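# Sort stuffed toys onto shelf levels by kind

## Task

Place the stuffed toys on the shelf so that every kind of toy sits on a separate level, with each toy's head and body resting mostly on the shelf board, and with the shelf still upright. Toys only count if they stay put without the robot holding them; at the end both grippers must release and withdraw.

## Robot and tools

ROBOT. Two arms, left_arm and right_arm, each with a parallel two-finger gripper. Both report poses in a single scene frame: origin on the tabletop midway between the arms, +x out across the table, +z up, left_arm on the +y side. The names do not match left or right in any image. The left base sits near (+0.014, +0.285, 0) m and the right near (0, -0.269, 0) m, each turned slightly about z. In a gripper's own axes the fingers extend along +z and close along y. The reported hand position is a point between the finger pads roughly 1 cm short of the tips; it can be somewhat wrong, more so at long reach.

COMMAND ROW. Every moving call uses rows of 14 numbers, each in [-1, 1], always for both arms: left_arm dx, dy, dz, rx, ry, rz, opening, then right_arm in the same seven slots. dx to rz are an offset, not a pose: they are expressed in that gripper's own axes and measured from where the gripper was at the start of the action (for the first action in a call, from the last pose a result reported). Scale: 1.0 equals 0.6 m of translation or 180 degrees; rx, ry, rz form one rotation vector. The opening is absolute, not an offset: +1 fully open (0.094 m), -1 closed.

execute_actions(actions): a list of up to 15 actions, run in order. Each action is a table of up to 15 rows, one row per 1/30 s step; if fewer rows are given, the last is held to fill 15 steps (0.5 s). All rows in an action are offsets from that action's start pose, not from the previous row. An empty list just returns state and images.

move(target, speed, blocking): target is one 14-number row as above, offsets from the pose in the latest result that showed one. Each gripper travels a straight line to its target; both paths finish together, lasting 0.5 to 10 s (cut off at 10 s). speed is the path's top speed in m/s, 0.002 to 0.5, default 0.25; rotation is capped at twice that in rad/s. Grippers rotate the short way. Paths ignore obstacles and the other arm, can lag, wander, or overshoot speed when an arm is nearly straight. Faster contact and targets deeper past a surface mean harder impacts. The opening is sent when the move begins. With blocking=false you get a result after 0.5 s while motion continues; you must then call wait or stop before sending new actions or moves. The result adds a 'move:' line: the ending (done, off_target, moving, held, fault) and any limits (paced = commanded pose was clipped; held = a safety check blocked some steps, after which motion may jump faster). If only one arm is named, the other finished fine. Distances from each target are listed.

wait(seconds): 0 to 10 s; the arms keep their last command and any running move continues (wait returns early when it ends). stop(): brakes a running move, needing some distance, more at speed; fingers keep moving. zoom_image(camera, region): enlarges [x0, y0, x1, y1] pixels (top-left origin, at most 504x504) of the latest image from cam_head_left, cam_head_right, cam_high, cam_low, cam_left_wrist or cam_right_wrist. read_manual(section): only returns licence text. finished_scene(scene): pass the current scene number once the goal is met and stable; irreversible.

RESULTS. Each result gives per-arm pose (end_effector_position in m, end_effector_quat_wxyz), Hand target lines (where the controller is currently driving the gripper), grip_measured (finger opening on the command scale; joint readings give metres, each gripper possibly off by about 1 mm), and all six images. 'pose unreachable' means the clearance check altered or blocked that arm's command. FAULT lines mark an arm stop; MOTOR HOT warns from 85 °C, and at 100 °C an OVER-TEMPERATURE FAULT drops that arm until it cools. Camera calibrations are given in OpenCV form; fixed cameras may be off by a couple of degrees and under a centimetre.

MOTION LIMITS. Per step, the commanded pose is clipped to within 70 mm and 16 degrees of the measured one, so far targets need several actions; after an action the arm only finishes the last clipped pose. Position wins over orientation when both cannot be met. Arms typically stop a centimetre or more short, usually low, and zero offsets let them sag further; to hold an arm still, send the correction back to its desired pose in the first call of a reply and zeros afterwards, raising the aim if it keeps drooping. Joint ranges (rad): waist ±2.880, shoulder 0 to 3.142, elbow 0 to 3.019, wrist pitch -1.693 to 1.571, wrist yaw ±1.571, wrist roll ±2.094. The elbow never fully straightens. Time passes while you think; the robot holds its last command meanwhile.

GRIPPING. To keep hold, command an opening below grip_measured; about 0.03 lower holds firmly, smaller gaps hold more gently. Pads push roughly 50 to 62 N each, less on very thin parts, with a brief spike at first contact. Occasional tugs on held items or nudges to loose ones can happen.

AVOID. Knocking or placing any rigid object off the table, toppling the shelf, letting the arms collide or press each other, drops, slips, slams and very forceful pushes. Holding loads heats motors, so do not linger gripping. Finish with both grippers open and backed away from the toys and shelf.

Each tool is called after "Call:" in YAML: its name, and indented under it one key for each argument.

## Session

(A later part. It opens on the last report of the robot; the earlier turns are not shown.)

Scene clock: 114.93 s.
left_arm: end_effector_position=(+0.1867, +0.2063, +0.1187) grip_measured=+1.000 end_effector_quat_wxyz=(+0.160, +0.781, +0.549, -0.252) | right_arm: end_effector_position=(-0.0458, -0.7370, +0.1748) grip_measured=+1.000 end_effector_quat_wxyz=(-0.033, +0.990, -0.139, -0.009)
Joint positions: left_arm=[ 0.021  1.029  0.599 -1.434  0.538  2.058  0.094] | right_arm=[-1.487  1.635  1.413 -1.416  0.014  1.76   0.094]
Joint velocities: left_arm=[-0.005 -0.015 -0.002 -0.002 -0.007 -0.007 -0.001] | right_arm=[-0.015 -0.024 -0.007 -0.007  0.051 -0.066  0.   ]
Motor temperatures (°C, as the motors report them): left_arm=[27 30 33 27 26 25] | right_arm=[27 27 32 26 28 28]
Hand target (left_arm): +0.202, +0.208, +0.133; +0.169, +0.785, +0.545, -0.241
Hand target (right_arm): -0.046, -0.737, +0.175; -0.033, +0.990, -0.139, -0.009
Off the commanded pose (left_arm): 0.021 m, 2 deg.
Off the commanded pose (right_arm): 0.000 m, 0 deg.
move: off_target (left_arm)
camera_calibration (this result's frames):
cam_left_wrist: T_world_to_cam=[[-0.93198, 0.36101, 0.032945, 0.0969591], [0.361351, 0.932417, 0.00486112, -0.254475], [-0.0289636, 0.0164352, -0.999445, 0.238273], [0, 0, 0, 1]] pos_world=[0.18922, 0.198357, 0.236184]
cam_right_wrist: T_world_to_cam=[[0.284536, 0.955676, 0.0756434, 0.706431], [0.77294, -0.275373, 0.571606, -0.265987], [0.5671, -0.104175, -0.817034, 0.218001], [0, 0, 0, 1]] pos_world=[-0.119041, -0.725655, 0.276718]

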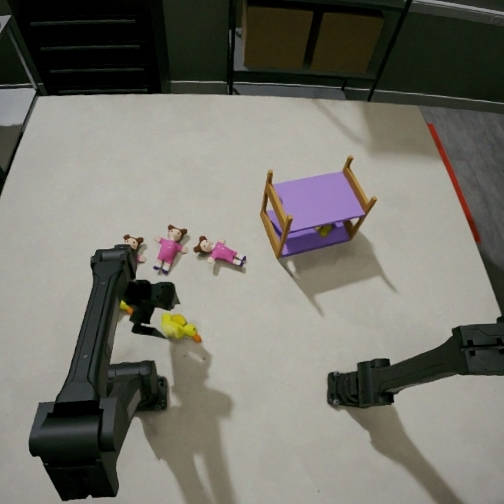

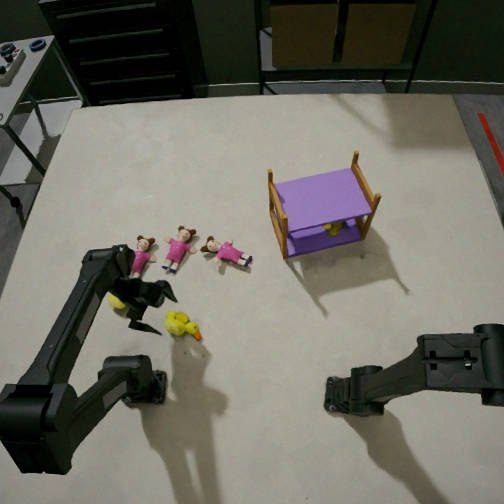

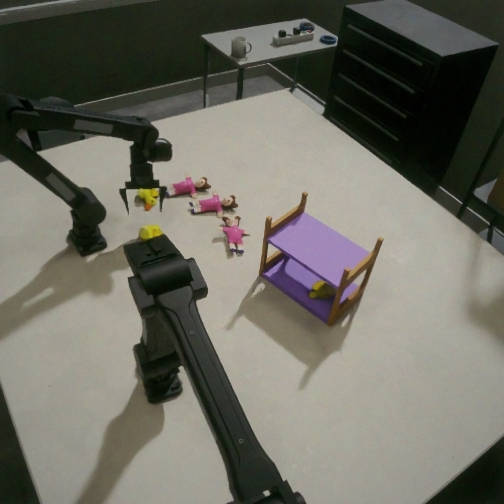

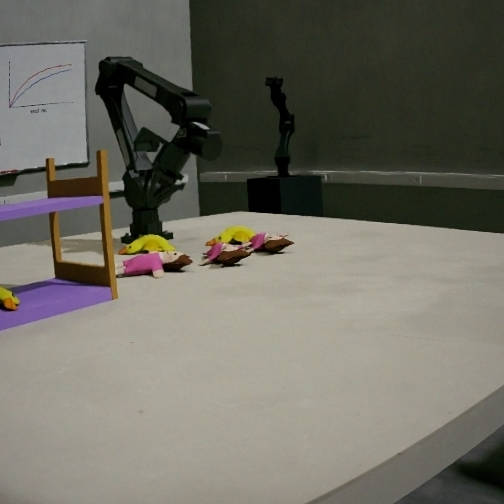

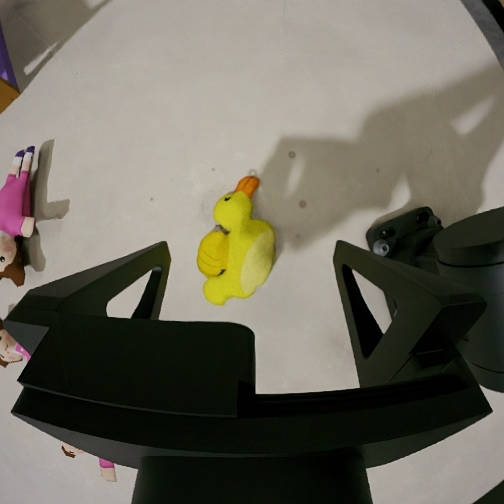

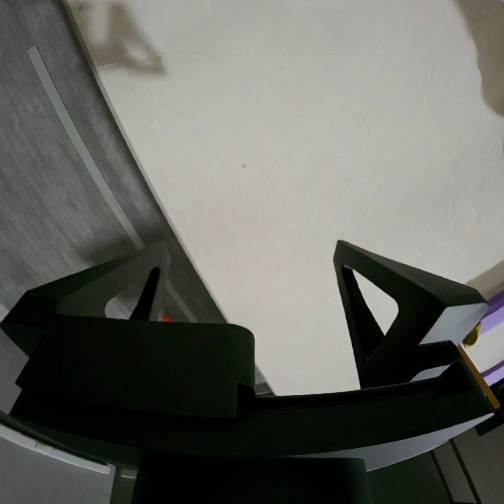

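Call:
move:
  target: [0.085,0.027,0.137,0,0,0,1,0,0,0,0,0,0,1]
  speed: 0.1

Call:
move:
  target: [0,0,0,0,0,0,-0.35,0,0,0,0,0,0,1]

Call:
move:
  target: [-0.08,0.03,-0.12,0,0,0,-0.35,0,0,0,0,0,0,1]
  speed: 0.1

Scene clock: 120.97 s.
left_arm: end_effector_position=(+0.1978, +0.1984, +0.0229) grip_measured=+1.000 end_effector_quat_wxyz=(+0.160, +0.781, +0.548, -0.252) | right_arm: end_effector_position=(-0.0458, -0.7370, +0.1748) grip_measured=+1.000 end_effector_quat_wxyz=(-0.033, +0.990, -0.139, -0.009)
Joint positions: left_arm=[-0.018  1.282  0.469 -1.03   0.549  2.016  0.094] | right_arm=[-1.487  1.635  1.413 -1.416  0.014  1.76   0.094]
Joint velocities: left_arm=[-0.005 -0.005  0.022 -0.007 -0.051 -0.081  0.   ] | right_arm=[-0.015 -0.015  0.022 -0.007 -0.022  0.095  0.   ]
Motor temperatures (°C, as the motors report them): left_arm=[27 30 33 27 26 25] | right_arm=[27 28 32 26 28 28]
Hand target (left_arm): +0.199, +0.197, +0.021; +0.161, +0.781, +0.549, -0.252
Hand target (right_arm): -0.046, -0.737, +0.175; -0.033, +0.990, -0.139, -0.009
Off the commanded pose (left_arm): 0.002 m, 0 deg.
Off the commanded pose (right_arm): 0.000 m, 0 deg.
move: done
camera_calibration (this result's frames):
cam_left_wrist: T_world_to_cam=[[-0.931263, 0.362743, 0.0341482, 0.112767], [0.363091, 0.931743, 0.00440583, -0.250866], [-0.0302192, 0.0165019, -0.999407, 0.143201], [0, 0, 0, 1]] pos_world=[0.20043, 0.190474, 0.14037]
cam_right_wrist: T_world_to_cam=[[0.284536, 0.955676, 0.0756434, 0.706431], [0.77294, -0.275373, 0.571606, -0.265987], [0.5671, -0.104175, -0.817034, 0.218001], [0, 0, 0, 1]] pos_world=[-0.119041, -0.725655, 0.276718]

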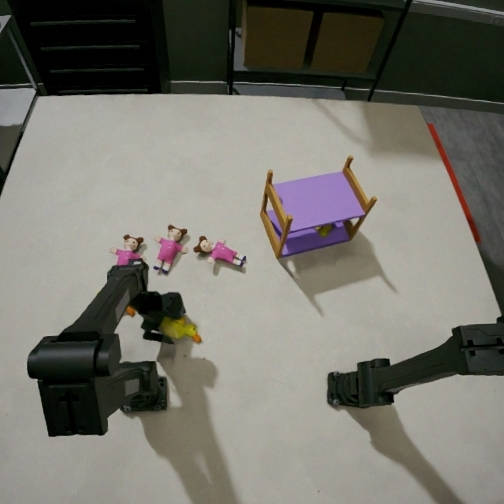

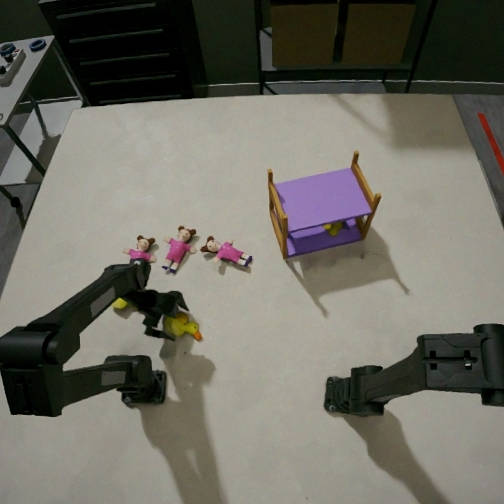

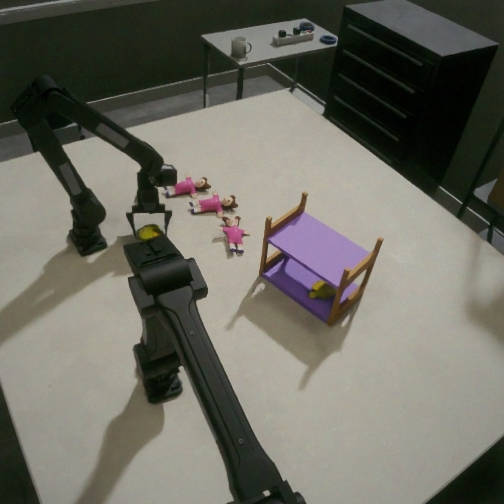

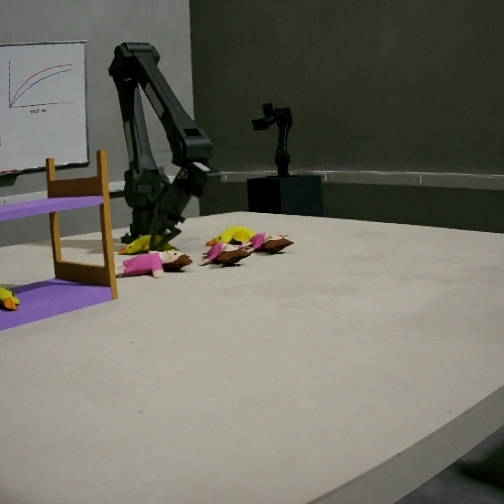

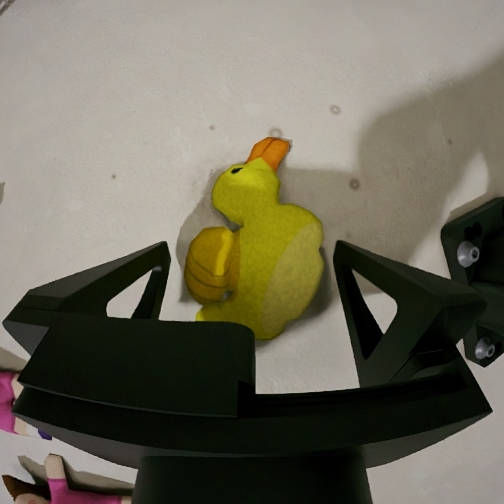

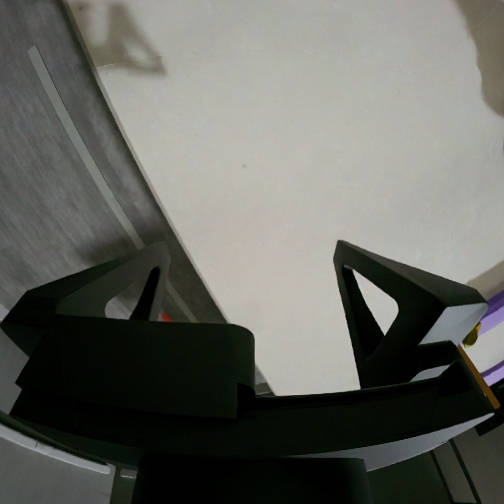

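Scene clock: 121.47 s.
left_arm: end_effector_position=(+0.1978, +0.1984, +0.0229) grip_measured=-0.346 end_effector_quat_wxyz=(+0.160, +0.781, +0.548, -0.252) | right_arm: end_effector_position=(-0.0458, -0.7370, +0.1748) grip_measured=+1.000 end_effector_quat_wxyz=(-0.033, +0.990, -0.139, -0.009)
Joint positions: left_arm=[-0.018  1.282  0.469 -1.03   0.549  2.016  0.031] | right_arm=[-1.487  1.635  1.413 -1.416  0.014  1.76   0.094]
Joint velocities: left_arm=[-0.015  0.005 -0.017 -0.017  0.022 -0.022 -0.001] | right_arm=[-0.015 -0.005  0.022 -0.017 -0.037  0.051  0.   ]
Motor temperatures (°C, as the motors report them): left_arm=[27 30 33 27 26 25] | right_arm=[27 28 32 26 28 28]
Hand target (left_arm): +0.198, +0.198, +0.023; +0.160, +0.781, +0.548, -0.252
Hand target (right_arm): -0.046, -0.737, +0.175; -0.033, +0.990, -0.139, -0.009
Off the commanded pose (left_arm): 0.000 m, 0 deg.
Off the commanded pose (right_arm): 0.000 m, 0 deg.
move: done
camera_calibration (this result's frames):
cam_left_wrist: T_world_to_cam=[[-0.931263, 0.362743, 0.0341482, 0.112767], [0.363091, 0.931743, 0.00440583, -0.250866], [-0.0302192, 0.0165019, -0.999407, 0.143201], [0, 0, 0, 1]] pos_world=[0.20043, 0.190474, 0.14037]
cam_right_wrist: T_world_to_cam=[[0.284536, 0.955676, 0.0756434, 0.706431], [0.77294, -0.275373, 0.571606, -0.265987], [0.5671, -0.104175, -0.817034, 0.218001], [0, 0, 0, 1]] pos_world=[-0.119041, -0.725655, 0.276718]

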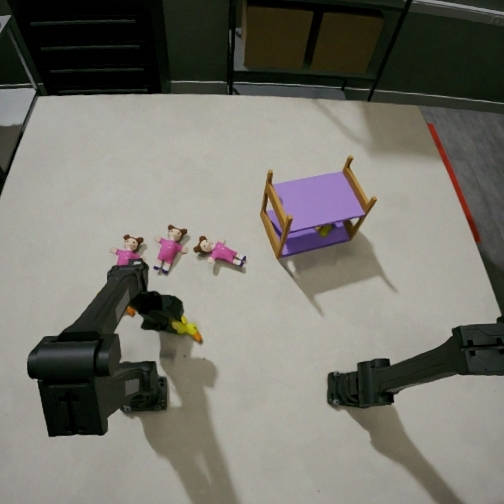

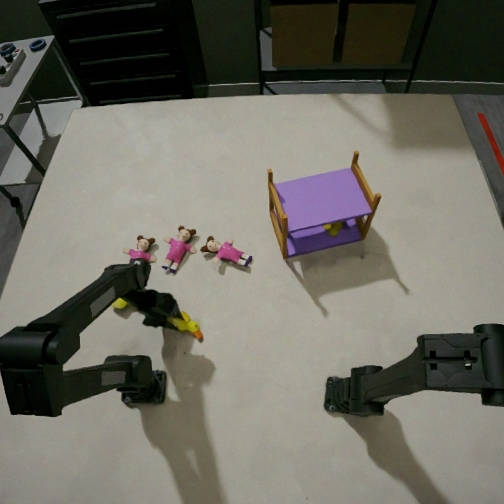

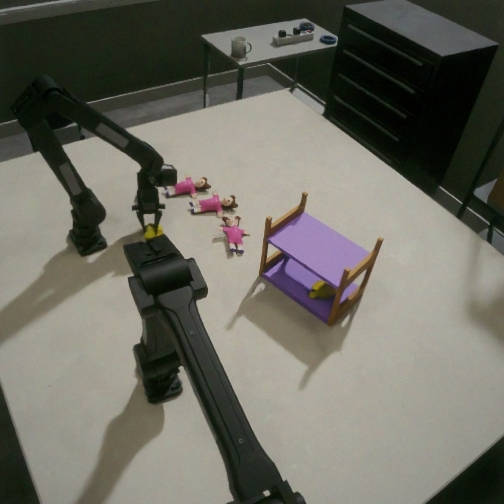

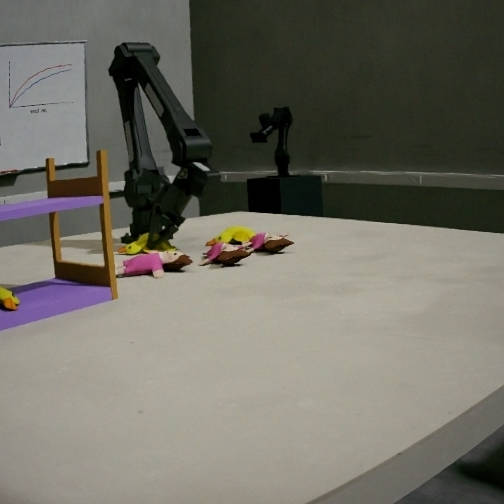

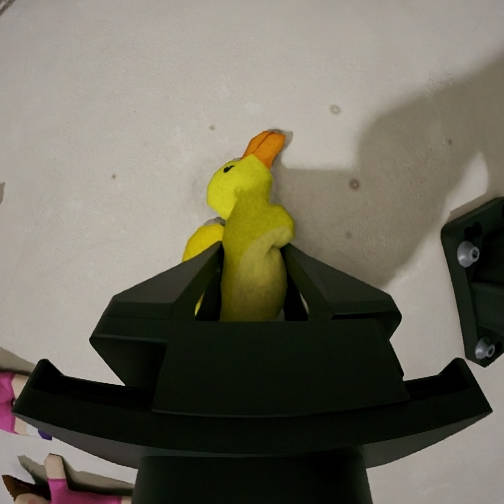

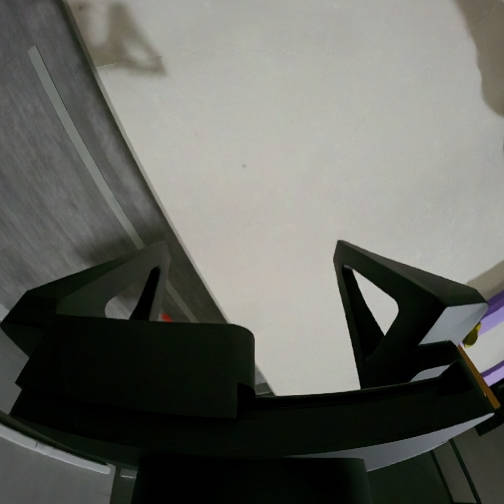

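Scene clock: 122.70 s.
left_arm: end_effector_position=(+0.2016, +0.1949, +0.0930) grip_measured=-0.347 end_effector_quat_wxyz=(+0.149, +0.777, +0.550, -0.267) | right_arm: end_effector_position=(-0.0458, -0.7370, +0.1748) grip_measured=+1.000 end_effector_quat_wxyz=(-0.033, +0.990, -0.139, -0.009)
Joint positions: left_arm=[-0.035  1.146  0.594 -1.321  0.552  1.999  0.031] | right_arm=[-1.487  1.635  1.413 -1.416  0.014  1.76   0.094]
Joint velocities: left_arm=[-0.005 -0.005  0.027 -0.017  0.007 -0.022  0.001] | right_arm=[-0.005  0.005 -0.002  0.007 -0.066 -0.11   0.   ]
Motor temperatures (°C, as the motors report them): left_arm=[27 30 33 27 26 25] | right_arm=[27 28 32 26 28 28]
Hand target (left_arm): +0.216, +0.193, +0.109; +0.160, +0.781, +0.548, -0.253
Hand target (right_arm): -0.046, -0.737, +0.175; -0.033, +0.990, -0.139, -0.009
Off the commanded pose (left_arm): 0.023 m, 2 deg.
Off the commanded pose (right_arm): 0.000 m, 0 deg.
move: off_target (left_arm)
camera_calibration (this result's frames):
cam_left_wrist: T_world_to_cam=[[-0.928673, 0.364376, 0.0692524, 0.111089], [0.364662, 0.931097, -0.00892244, -0.248192], [-0.0677318, 0.0169677, -0.997559, 0.220702], [0, 0, 0, 1]] pos_world=[0.20862, 0.186867, 0.210256]
cam_right_wrist: T_world_to_cam=[[0.284536, 0.955676, 0.0756434, 0.706431], [0.77294, -0.275373, 0.571606, -0.265987], [0.5671, -0.104175, -0.817034, 0.218001], [0, 0, 0, 1]] pos_world=[-0.119041, -0.725655, 0.276718]

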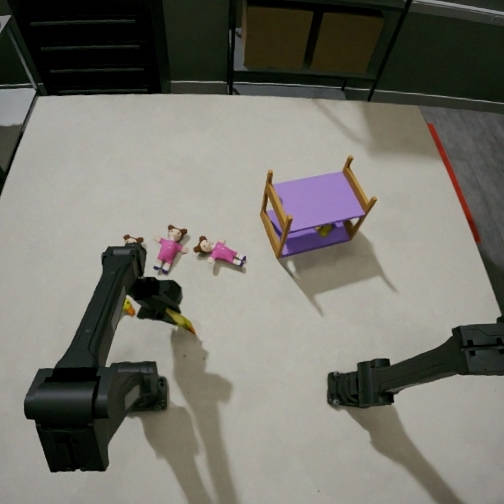

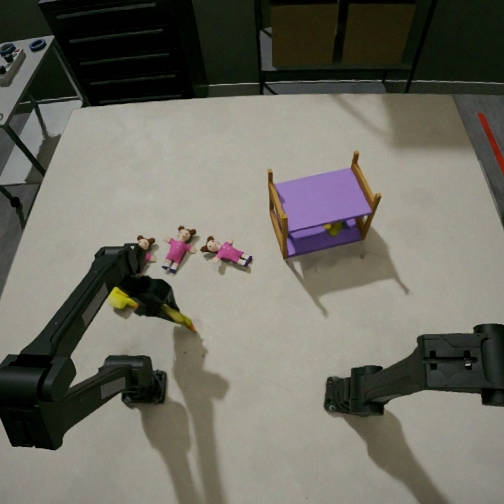

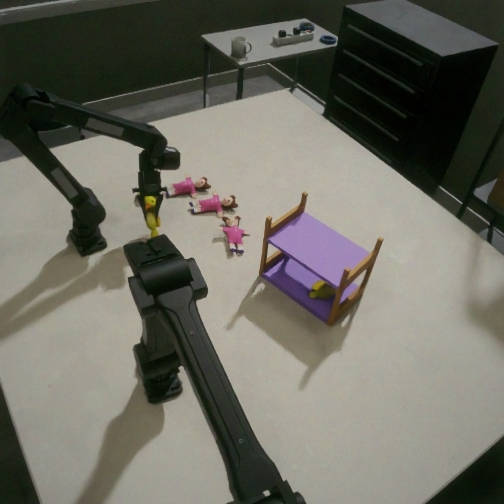

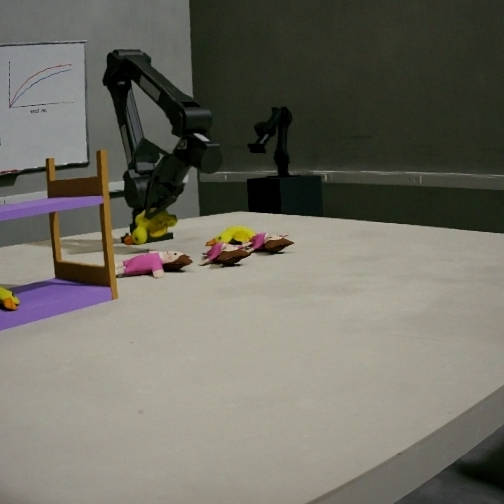

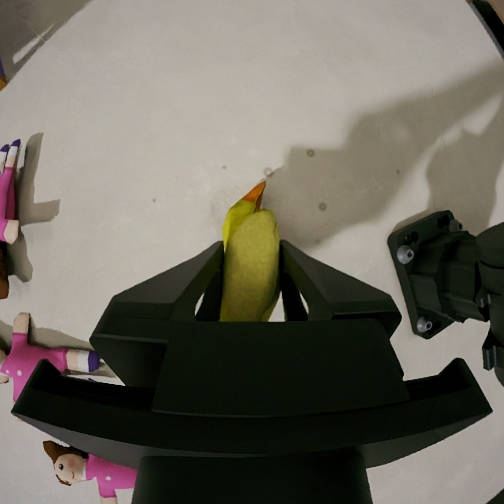

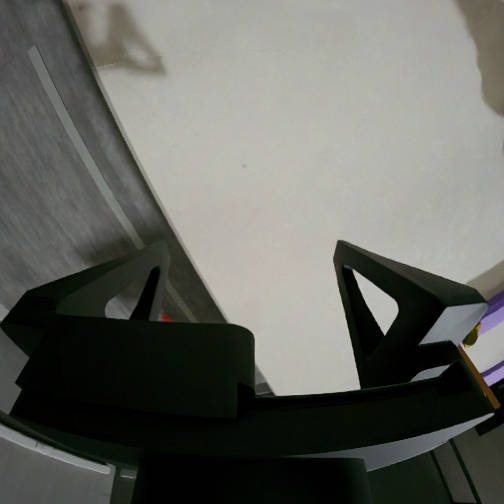

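Call:
move:
  target: [-0.495,0.444,0.305,-0.549,-0.17,-0.375,-0.5,0,0,0,0,0,0,1]
  speed: 0.3

Call:
zoom_image:
  camera: "cam_high"
  region: [200,180,400,380]

Scene clock: 132.90 s.
left_arm: end_effector_position=(+0.3280, -0.2088, +0.0932) grip_measured=-0.497 end_effector_quat_wxyz=(+0.603, -0.054, +0.795, +0.032) | right_arm: end_effector_position=(-0.0458, -0.7370, +0.1748) grip_measured=+1.000 end_effector_quat_wxyz=(-0.033, +0.990, -0.139, -0.009)
Joint positions: left_arm=[-1.326  1.924  1.181 -0.301 -1.253 -1.037  0.024] | right_arm=[-1.487  1.635  1.413 -1.416  0.014  1.76   0.094]
Joint velocities: left_arm=[-0.005 -0.015  0.002 -0.032 -0.022 -0.066  0.   ] | right_arm=[ 0.005 -0.034 -0.012  0.012 -0.037 -0.125  0.   ]
Motor temperatures (°C, as the motors report them): left_arm=[27 30 33 27 26 25] | right_arm=[27 28 32 26 28 28]
Hand target (left_arm): +0.330, -0.226, +0.105; +0.608, -0.066, +0.791, +0.017
Hand target (right_arm): -0.046, -0.737, +0.175; -0.033, +0.990, -0.139, -0.009
Off the commanded pose (left_arm): 0.017 m, 2 deg.
Off the commanded pose (right_arm): 0.000 m, 0 deg.
move: off_target (left_arm)
camera_calibration (this result's frames):
cam_left_wrist: T_world_to_cam=[[0.10825, -0.99408, 0.0093547, -0.242621], [-0.768117, -0.0896104, -0.634008, 0.298191], [0.631092, 0.061446, -0.77327, -0.00449431], [0, 0, 0, 1]] pos_world=[0.258146, -0.214188, 0.187849]
cam_right_wrist: T_world_to_cam=[[0.284536, 0.955676, 0.0756434, 0.706431], [0.77294, -0.275373, 0.571606, -0.265987], [0.5671, -0.104175, -0.817034, 0.218001], [0, 0, 0, 1]] pos_world=[-0.119041, -0.725655, 0.276718]

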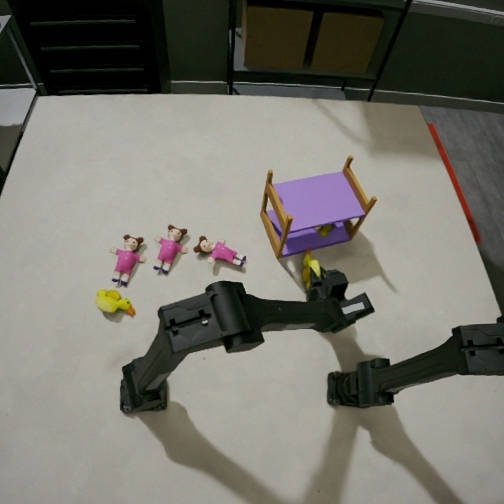

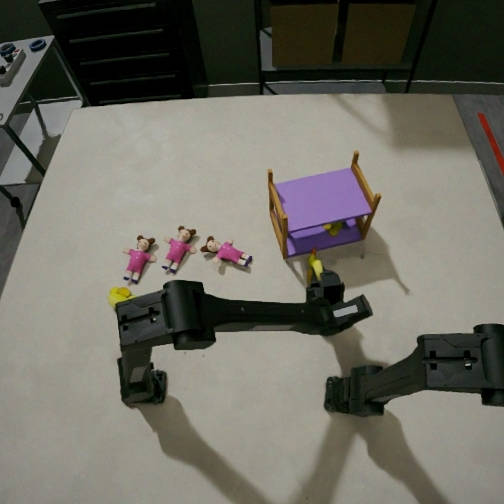

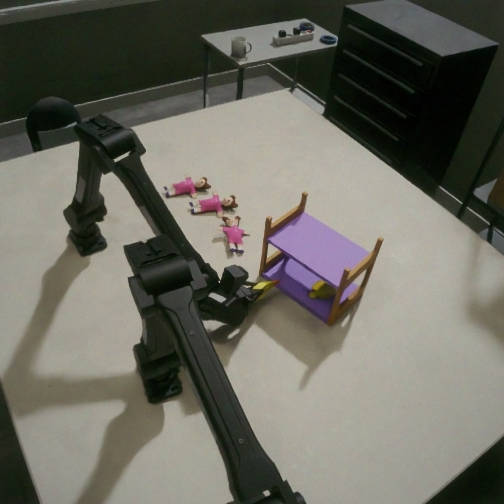

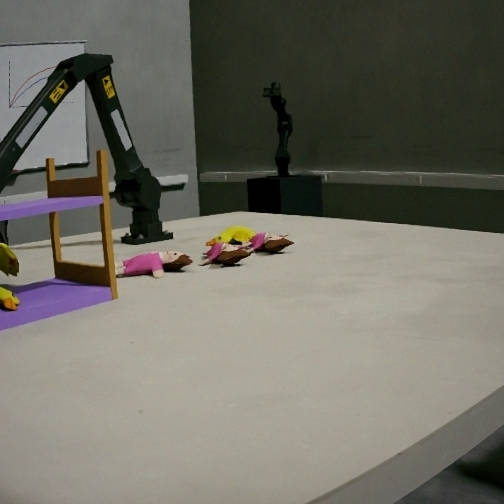

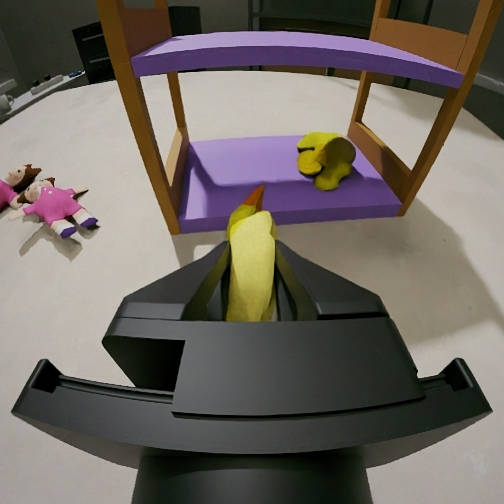

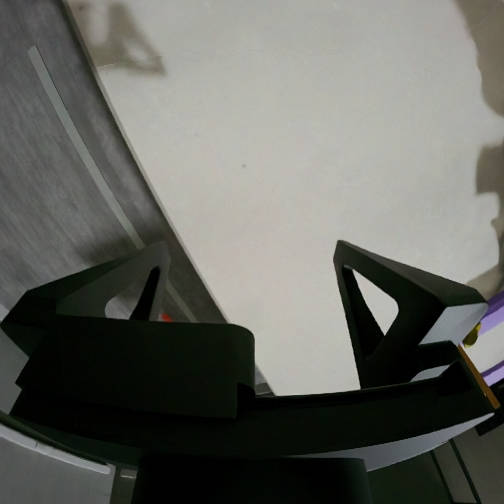

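Region (200, 180, 400, 380) of cam_high's 504x504 image, scaled by 2.520, with more detail than that image has.

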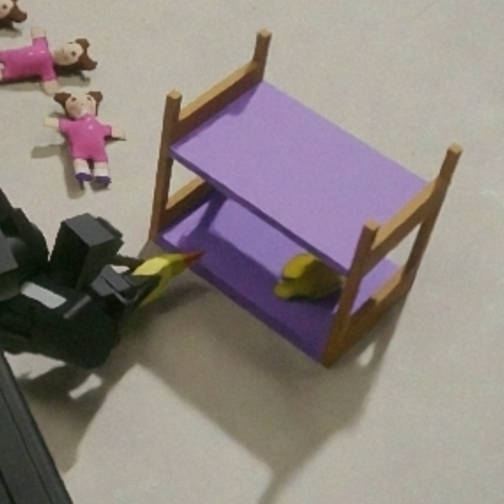

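Call:
move:
  target: [-0.057,0.008,0.278,-0.02,-0.04,-0.01,-0.5,0,0,0,0,0,0,1]
  speed: 0.1

Scene clock: 139.53 s.
left_arm: end_effector_position=(+0.4878, -0.1694, +0.0737) grip_measured=-0.497 end_effector_quat_wxyz=(+0.643, -0.076, +0.759, +0.066) | right_arm: end_effector_position=(-0.0458, -0.7370, +0.1748) grip_measured=+1.000 end_effector_quat_wxyz=(-0.033, +0.990, -0.139, -0.009)
Joint positions: left_arm=[-1.047  2.081  1.202  0.439 -1.174 -0.407  0.024] | right_arm=[-1.487  1.635  1.413 -1.416  0.014  1.76   0.094]
Joint velocities: left_arm=[-0.005 -0.024 -0.007  0.007 -0.022  0.022 -0.   ] | right_arm=[-0.015 -0.005  0.002 -0.002 -0.022  0.022  0.   ]
Motor temperatures (°C, as the motors report them): left_arm=[27 30 33 27 26 25] | right_arm=[27 28 32 26 28 28]
Hand target (left_arm): +0.496, -0.182, +0.080; +0.650, -0.084, +0.753, +0.052
Hand target (right_arm): -0.046, -0.737, +0.175; -0.033, +0.990, -0.139, -0.009
Off the commanded pose (left_arm): 0.017 m, 2 deg.
Off the commanded pose (right_arm): 0.000 m, 0 deg.
move: off_target (left_arm)
camera_calibration (this result's frames):
cam_left_wrist: T_world_to_cam=[[0.183272, -0.983023, -0.00877685, -0.253949], [-0.689947, -0.122262, -0.71346, 0.374332], [0.700274, 0.136813, -0.700641, -0.14914], [0, 0, 0, 1]] pos_world=[0.40925, -0.183467, 0.160348]
cam_right_wrist: T_world_to_cam=[[0.284536, 0.955676, 0.0756434, 0.706431], [0.77294, -0.275373, 0.571606, -0.265987], [0.5671, -0.104175, -0.817034, 0.218001], [0, 0, 0, 1]] pos_world=[-0.119041, -0.725655, 0.276718]

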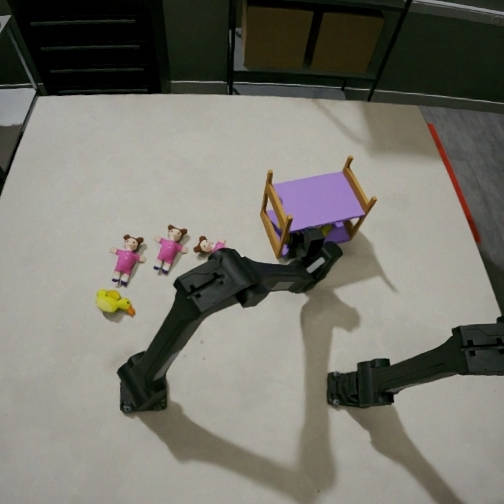

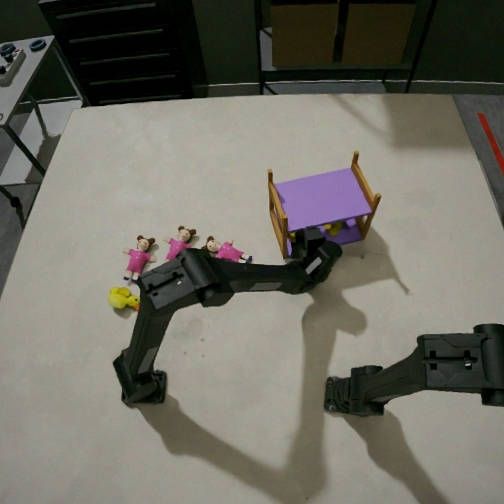

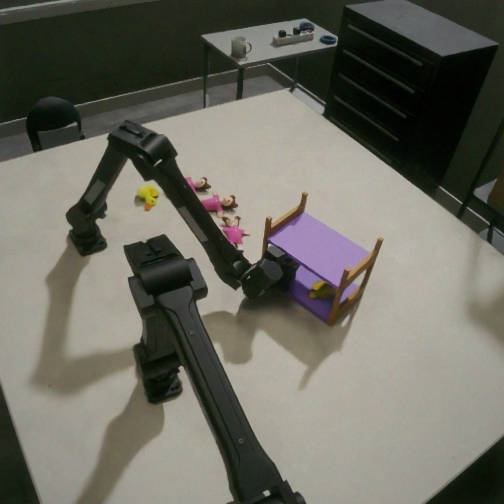

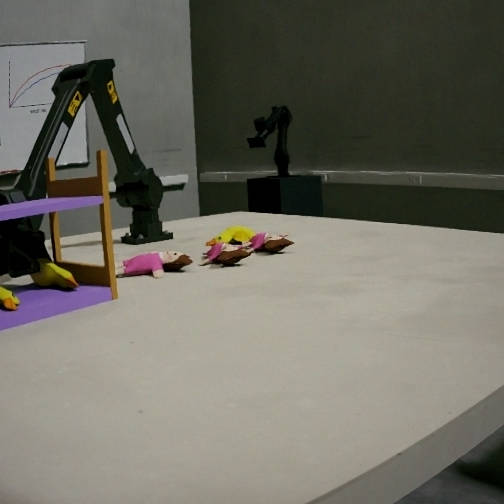

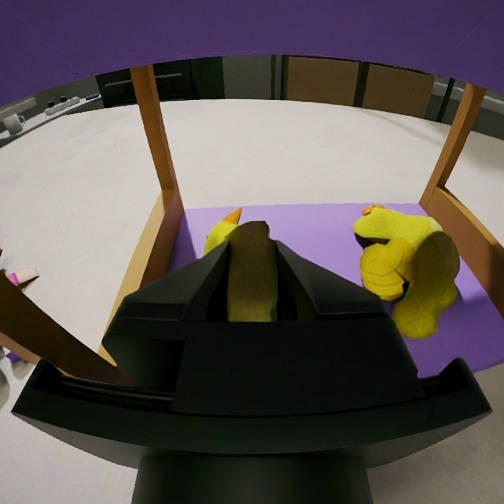

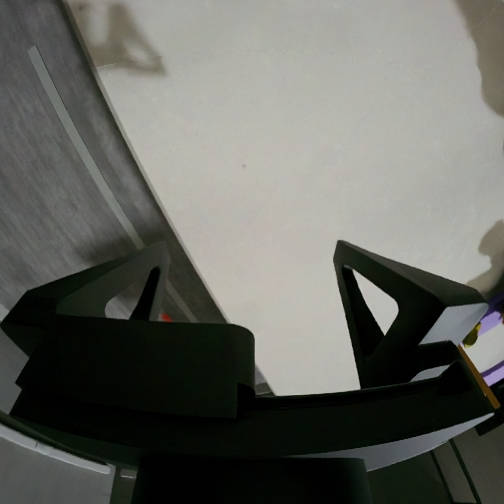

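Already resting on the board. Release.

Call:
move:
  target: [0,0,0,0,0,0,0,0,0,0,0,0,0,1]

Call:
move:
  target: [-0.01,-0.01,-0.24,0,0,0,0,0,0,0,0,0,0,1]
  speed: 0.12

Scene clock: 144.77 s.
left_arm: end_effector_position=(+0.4878, -0.1695, +0.0738) grip_measured=-0.003 end_effector_quat_wxyz=(+0.643, -0.074, +0.759, +0.067) | right_arm: end_effector_position=(-0.0458, -0.7370, +0.1748) grip_measured=+1.000 end_effector_quat_wxyz=(-0.033, +0.990, -0.139, -0.009)
Joint positions: left_arm=[-1.047  2.081  1.202  0.44  -1.174 -0.403  0.047] | right_arm=[-1.487  1.635  1.413 -1.416  0.014  1.76   0.094]
Joint velocities: left_arm=[ 0.005 -0.005 -0.002 -0.017 -0.022  0.037  0.   ] | right_arm=[-0.005 -0.015 -0.022  0.002 -0.007 -0.051  0.   ]
Motor temperatures (°C, as the motors report them): left_arm=[27 30 33 27 26 25] | right_arm=[27 28 32 26 28 28]
Hand target (left_arm): +0.488, -0.169, +0.074; +0.643, -0.076, +0.759, +0.066
Hand target (right_arm): -0.046, -0.737, +0.175; -0.033, +0.990, -0.139, -0.009
Off the commanded pose (left_arm): 0.000 m, 0 deg.
Off the commanded pose (right_arm): 0.000 m, 0 deg.
move: done
camera_calibration (this result's frames):
cam_left_wrist: T_world_to_cam=[[0.182649, -0.983103, -0.0121846, -0.253428], [-0.690413, -0.119428, -0.713489, 0.375082], [0.699978, 0.138731, -0.70056, -0.148649], [0, 0, 0, 1]] pos_world=[0.409301, -0.183728, 0.160392]
cam_right_wrist: T_world_to_cam=[[0.284536, 0.955676, 0.0756434, 0.706431], [0.77294, -0.275373, 0.571606, -0.265987], [0.5671, -0.104175, -0.817034, 0.218001], [0, 0, 0, 1]] pos_world=[-0.119041, -0.725655, 0.276718]

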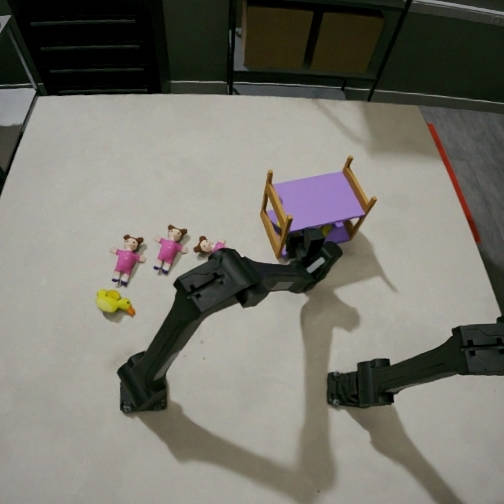

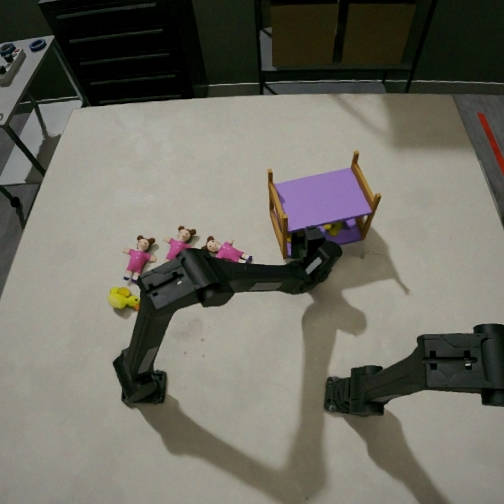

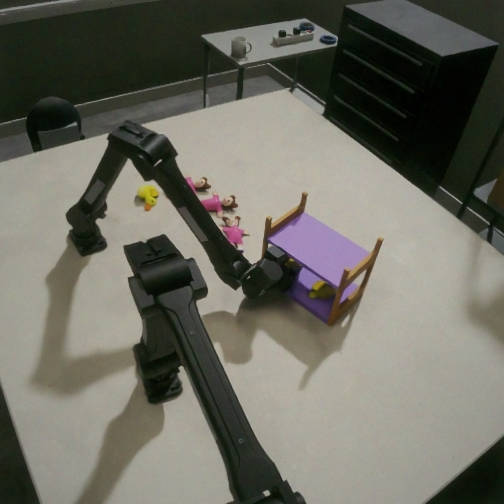

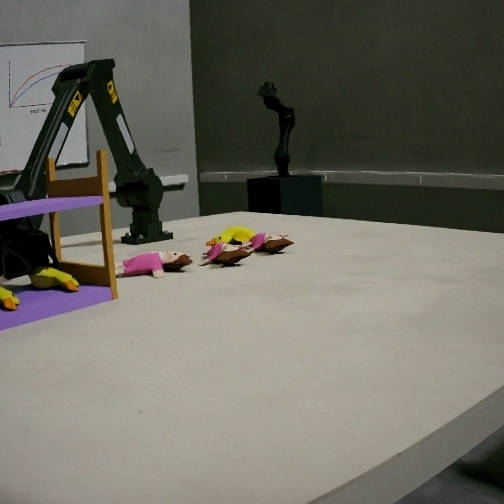

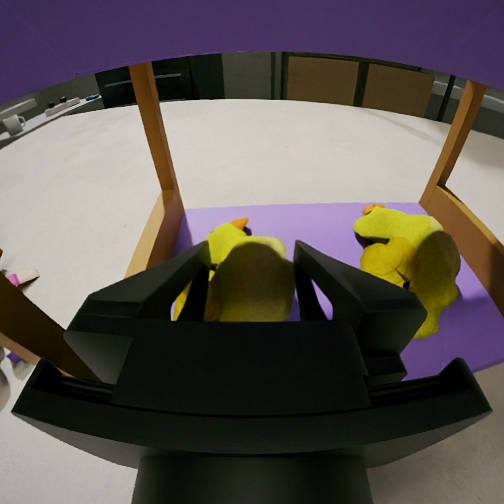

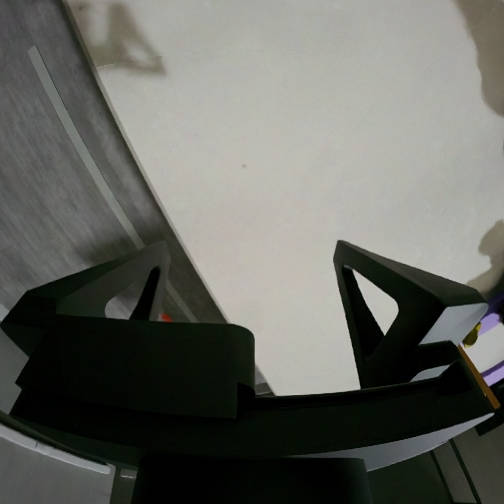

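Scene clock: 146.23 s.
left_arm: end_effector_position=(+0.3933, -0.1919, +0.0782) grip_measured=-0.003 end_effector_quat_wxyz=(+0.643, -0.053, +0.760, +0.084) | right_arm: end_effector_position=(-0.0458, -0.7370, +0.1748) grip_measured=+1.000 end_effector_quat_wxyz=(-0.033, +0.990, -0.139, -0.009)
Joint positions: left_arm=[-1.214  2.018  1.158  0.169 -1.318 -0.616  0.047] | right_arm=[-1.487  1.635  1.413 -1.416  0.014  1.76   0.094]
Joint velocities: left_arm=[-0.005 -0.005 -0.002 -0.022  0.037  0.022 -0.   ] | right_arm=[-0.005 -0.005 -0.012 -0.012 -0.051 -0.051  0.   ]
Motor temperatures (°C, as the motors report them): left_arm=[27 30 33 27 26 25] | right_arm=[27 28 32 26 28 28]
Hand target (left_arm): +0.397, -0.190, +0.078; +0.643, -0.056, +0.759, +0.085
Hand target (right_arm): -0.046, -0.737, +0.175; -0.033, +0.990, -0.139, -0.009
Off the commanded pose (left_arm): 0.051 m, 3 deg.
Off the commanded pose (right_arm): 0.000 m, 0 deg.
move: held (left_arm); limits=held; held on 16 of 44 steps (left_arm), including the last (left_arm)
pose unreachable (left arm): on one or more control steps of this call, first in action 0 (counted from 0), this arm could not follow its commanded pose, so it was not sent that pose on those steps. On the call's last step it was still not sent that pose. It may still have moved: this result reports where it is.
cause: the commanded pose would bring two parts of the arm too close to each other (its wrist (the part past joint 4) and its wrist camera, with joints 5 (wrist yaw) and 6 (wrist roll) between them).
camera_calibration (this result's frames):
cam_left_wrist: T_world_to_cam=[[0.173022, -0.982723, -0.0657168, -0.250164], [-0.695509, -0.0746653, -0.714627, 0.320999], [0.697374, 0.169353, -0.696412, -0.0697261], [0, 0, 0, 1]] pos_world=[0.315167, -0.210067, 0.164396]
cam_right_wrist: T_world_to_cam=[[0.284536, 0.955676, 0.0756434, 0.706431], [0.77294, -0.275373, 0.571606, -0.265987], [0.5671, -0.104175, -0.817034, 0.218001], [0, 0, 0, 1]] pos_world=[-0.119041, -0.725655, 0.276718]

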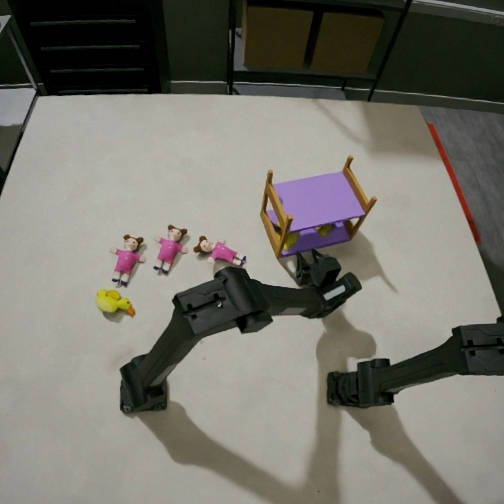

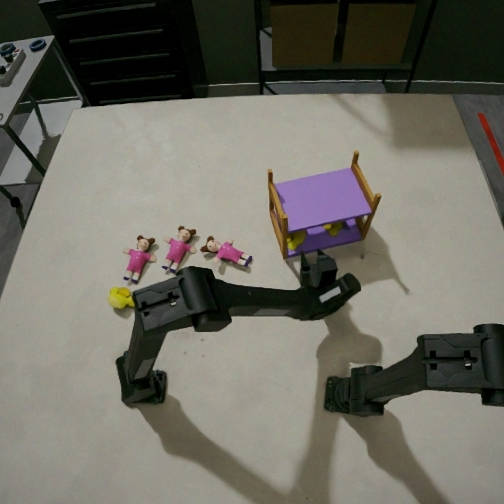

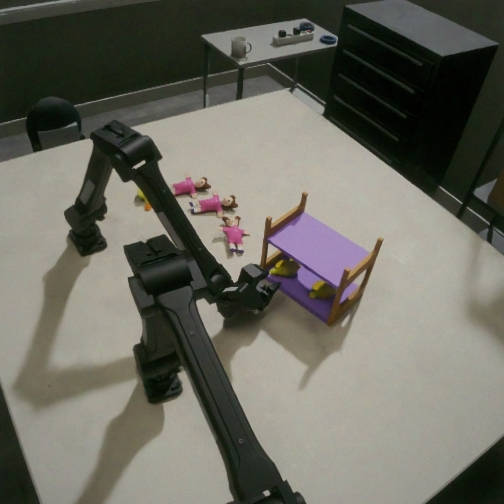

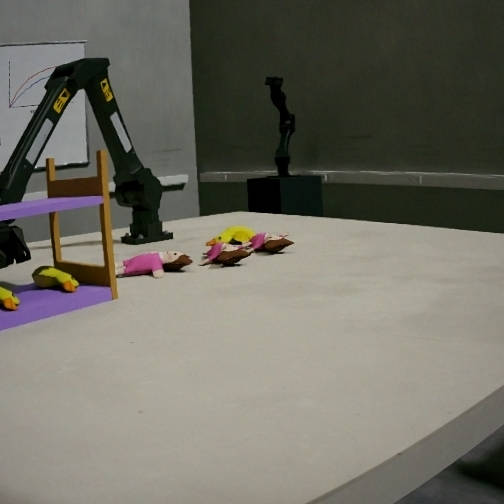

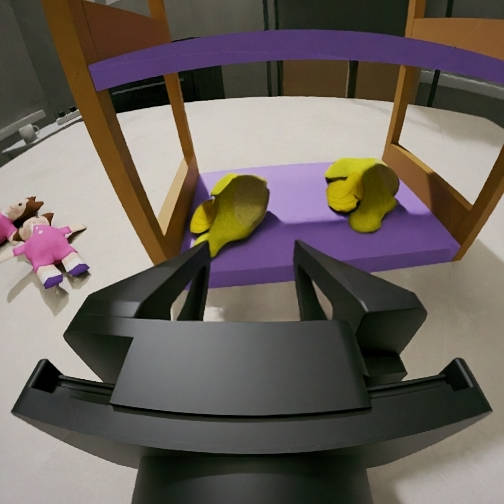

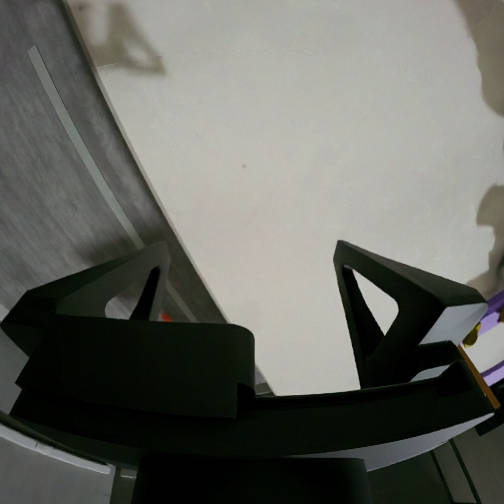

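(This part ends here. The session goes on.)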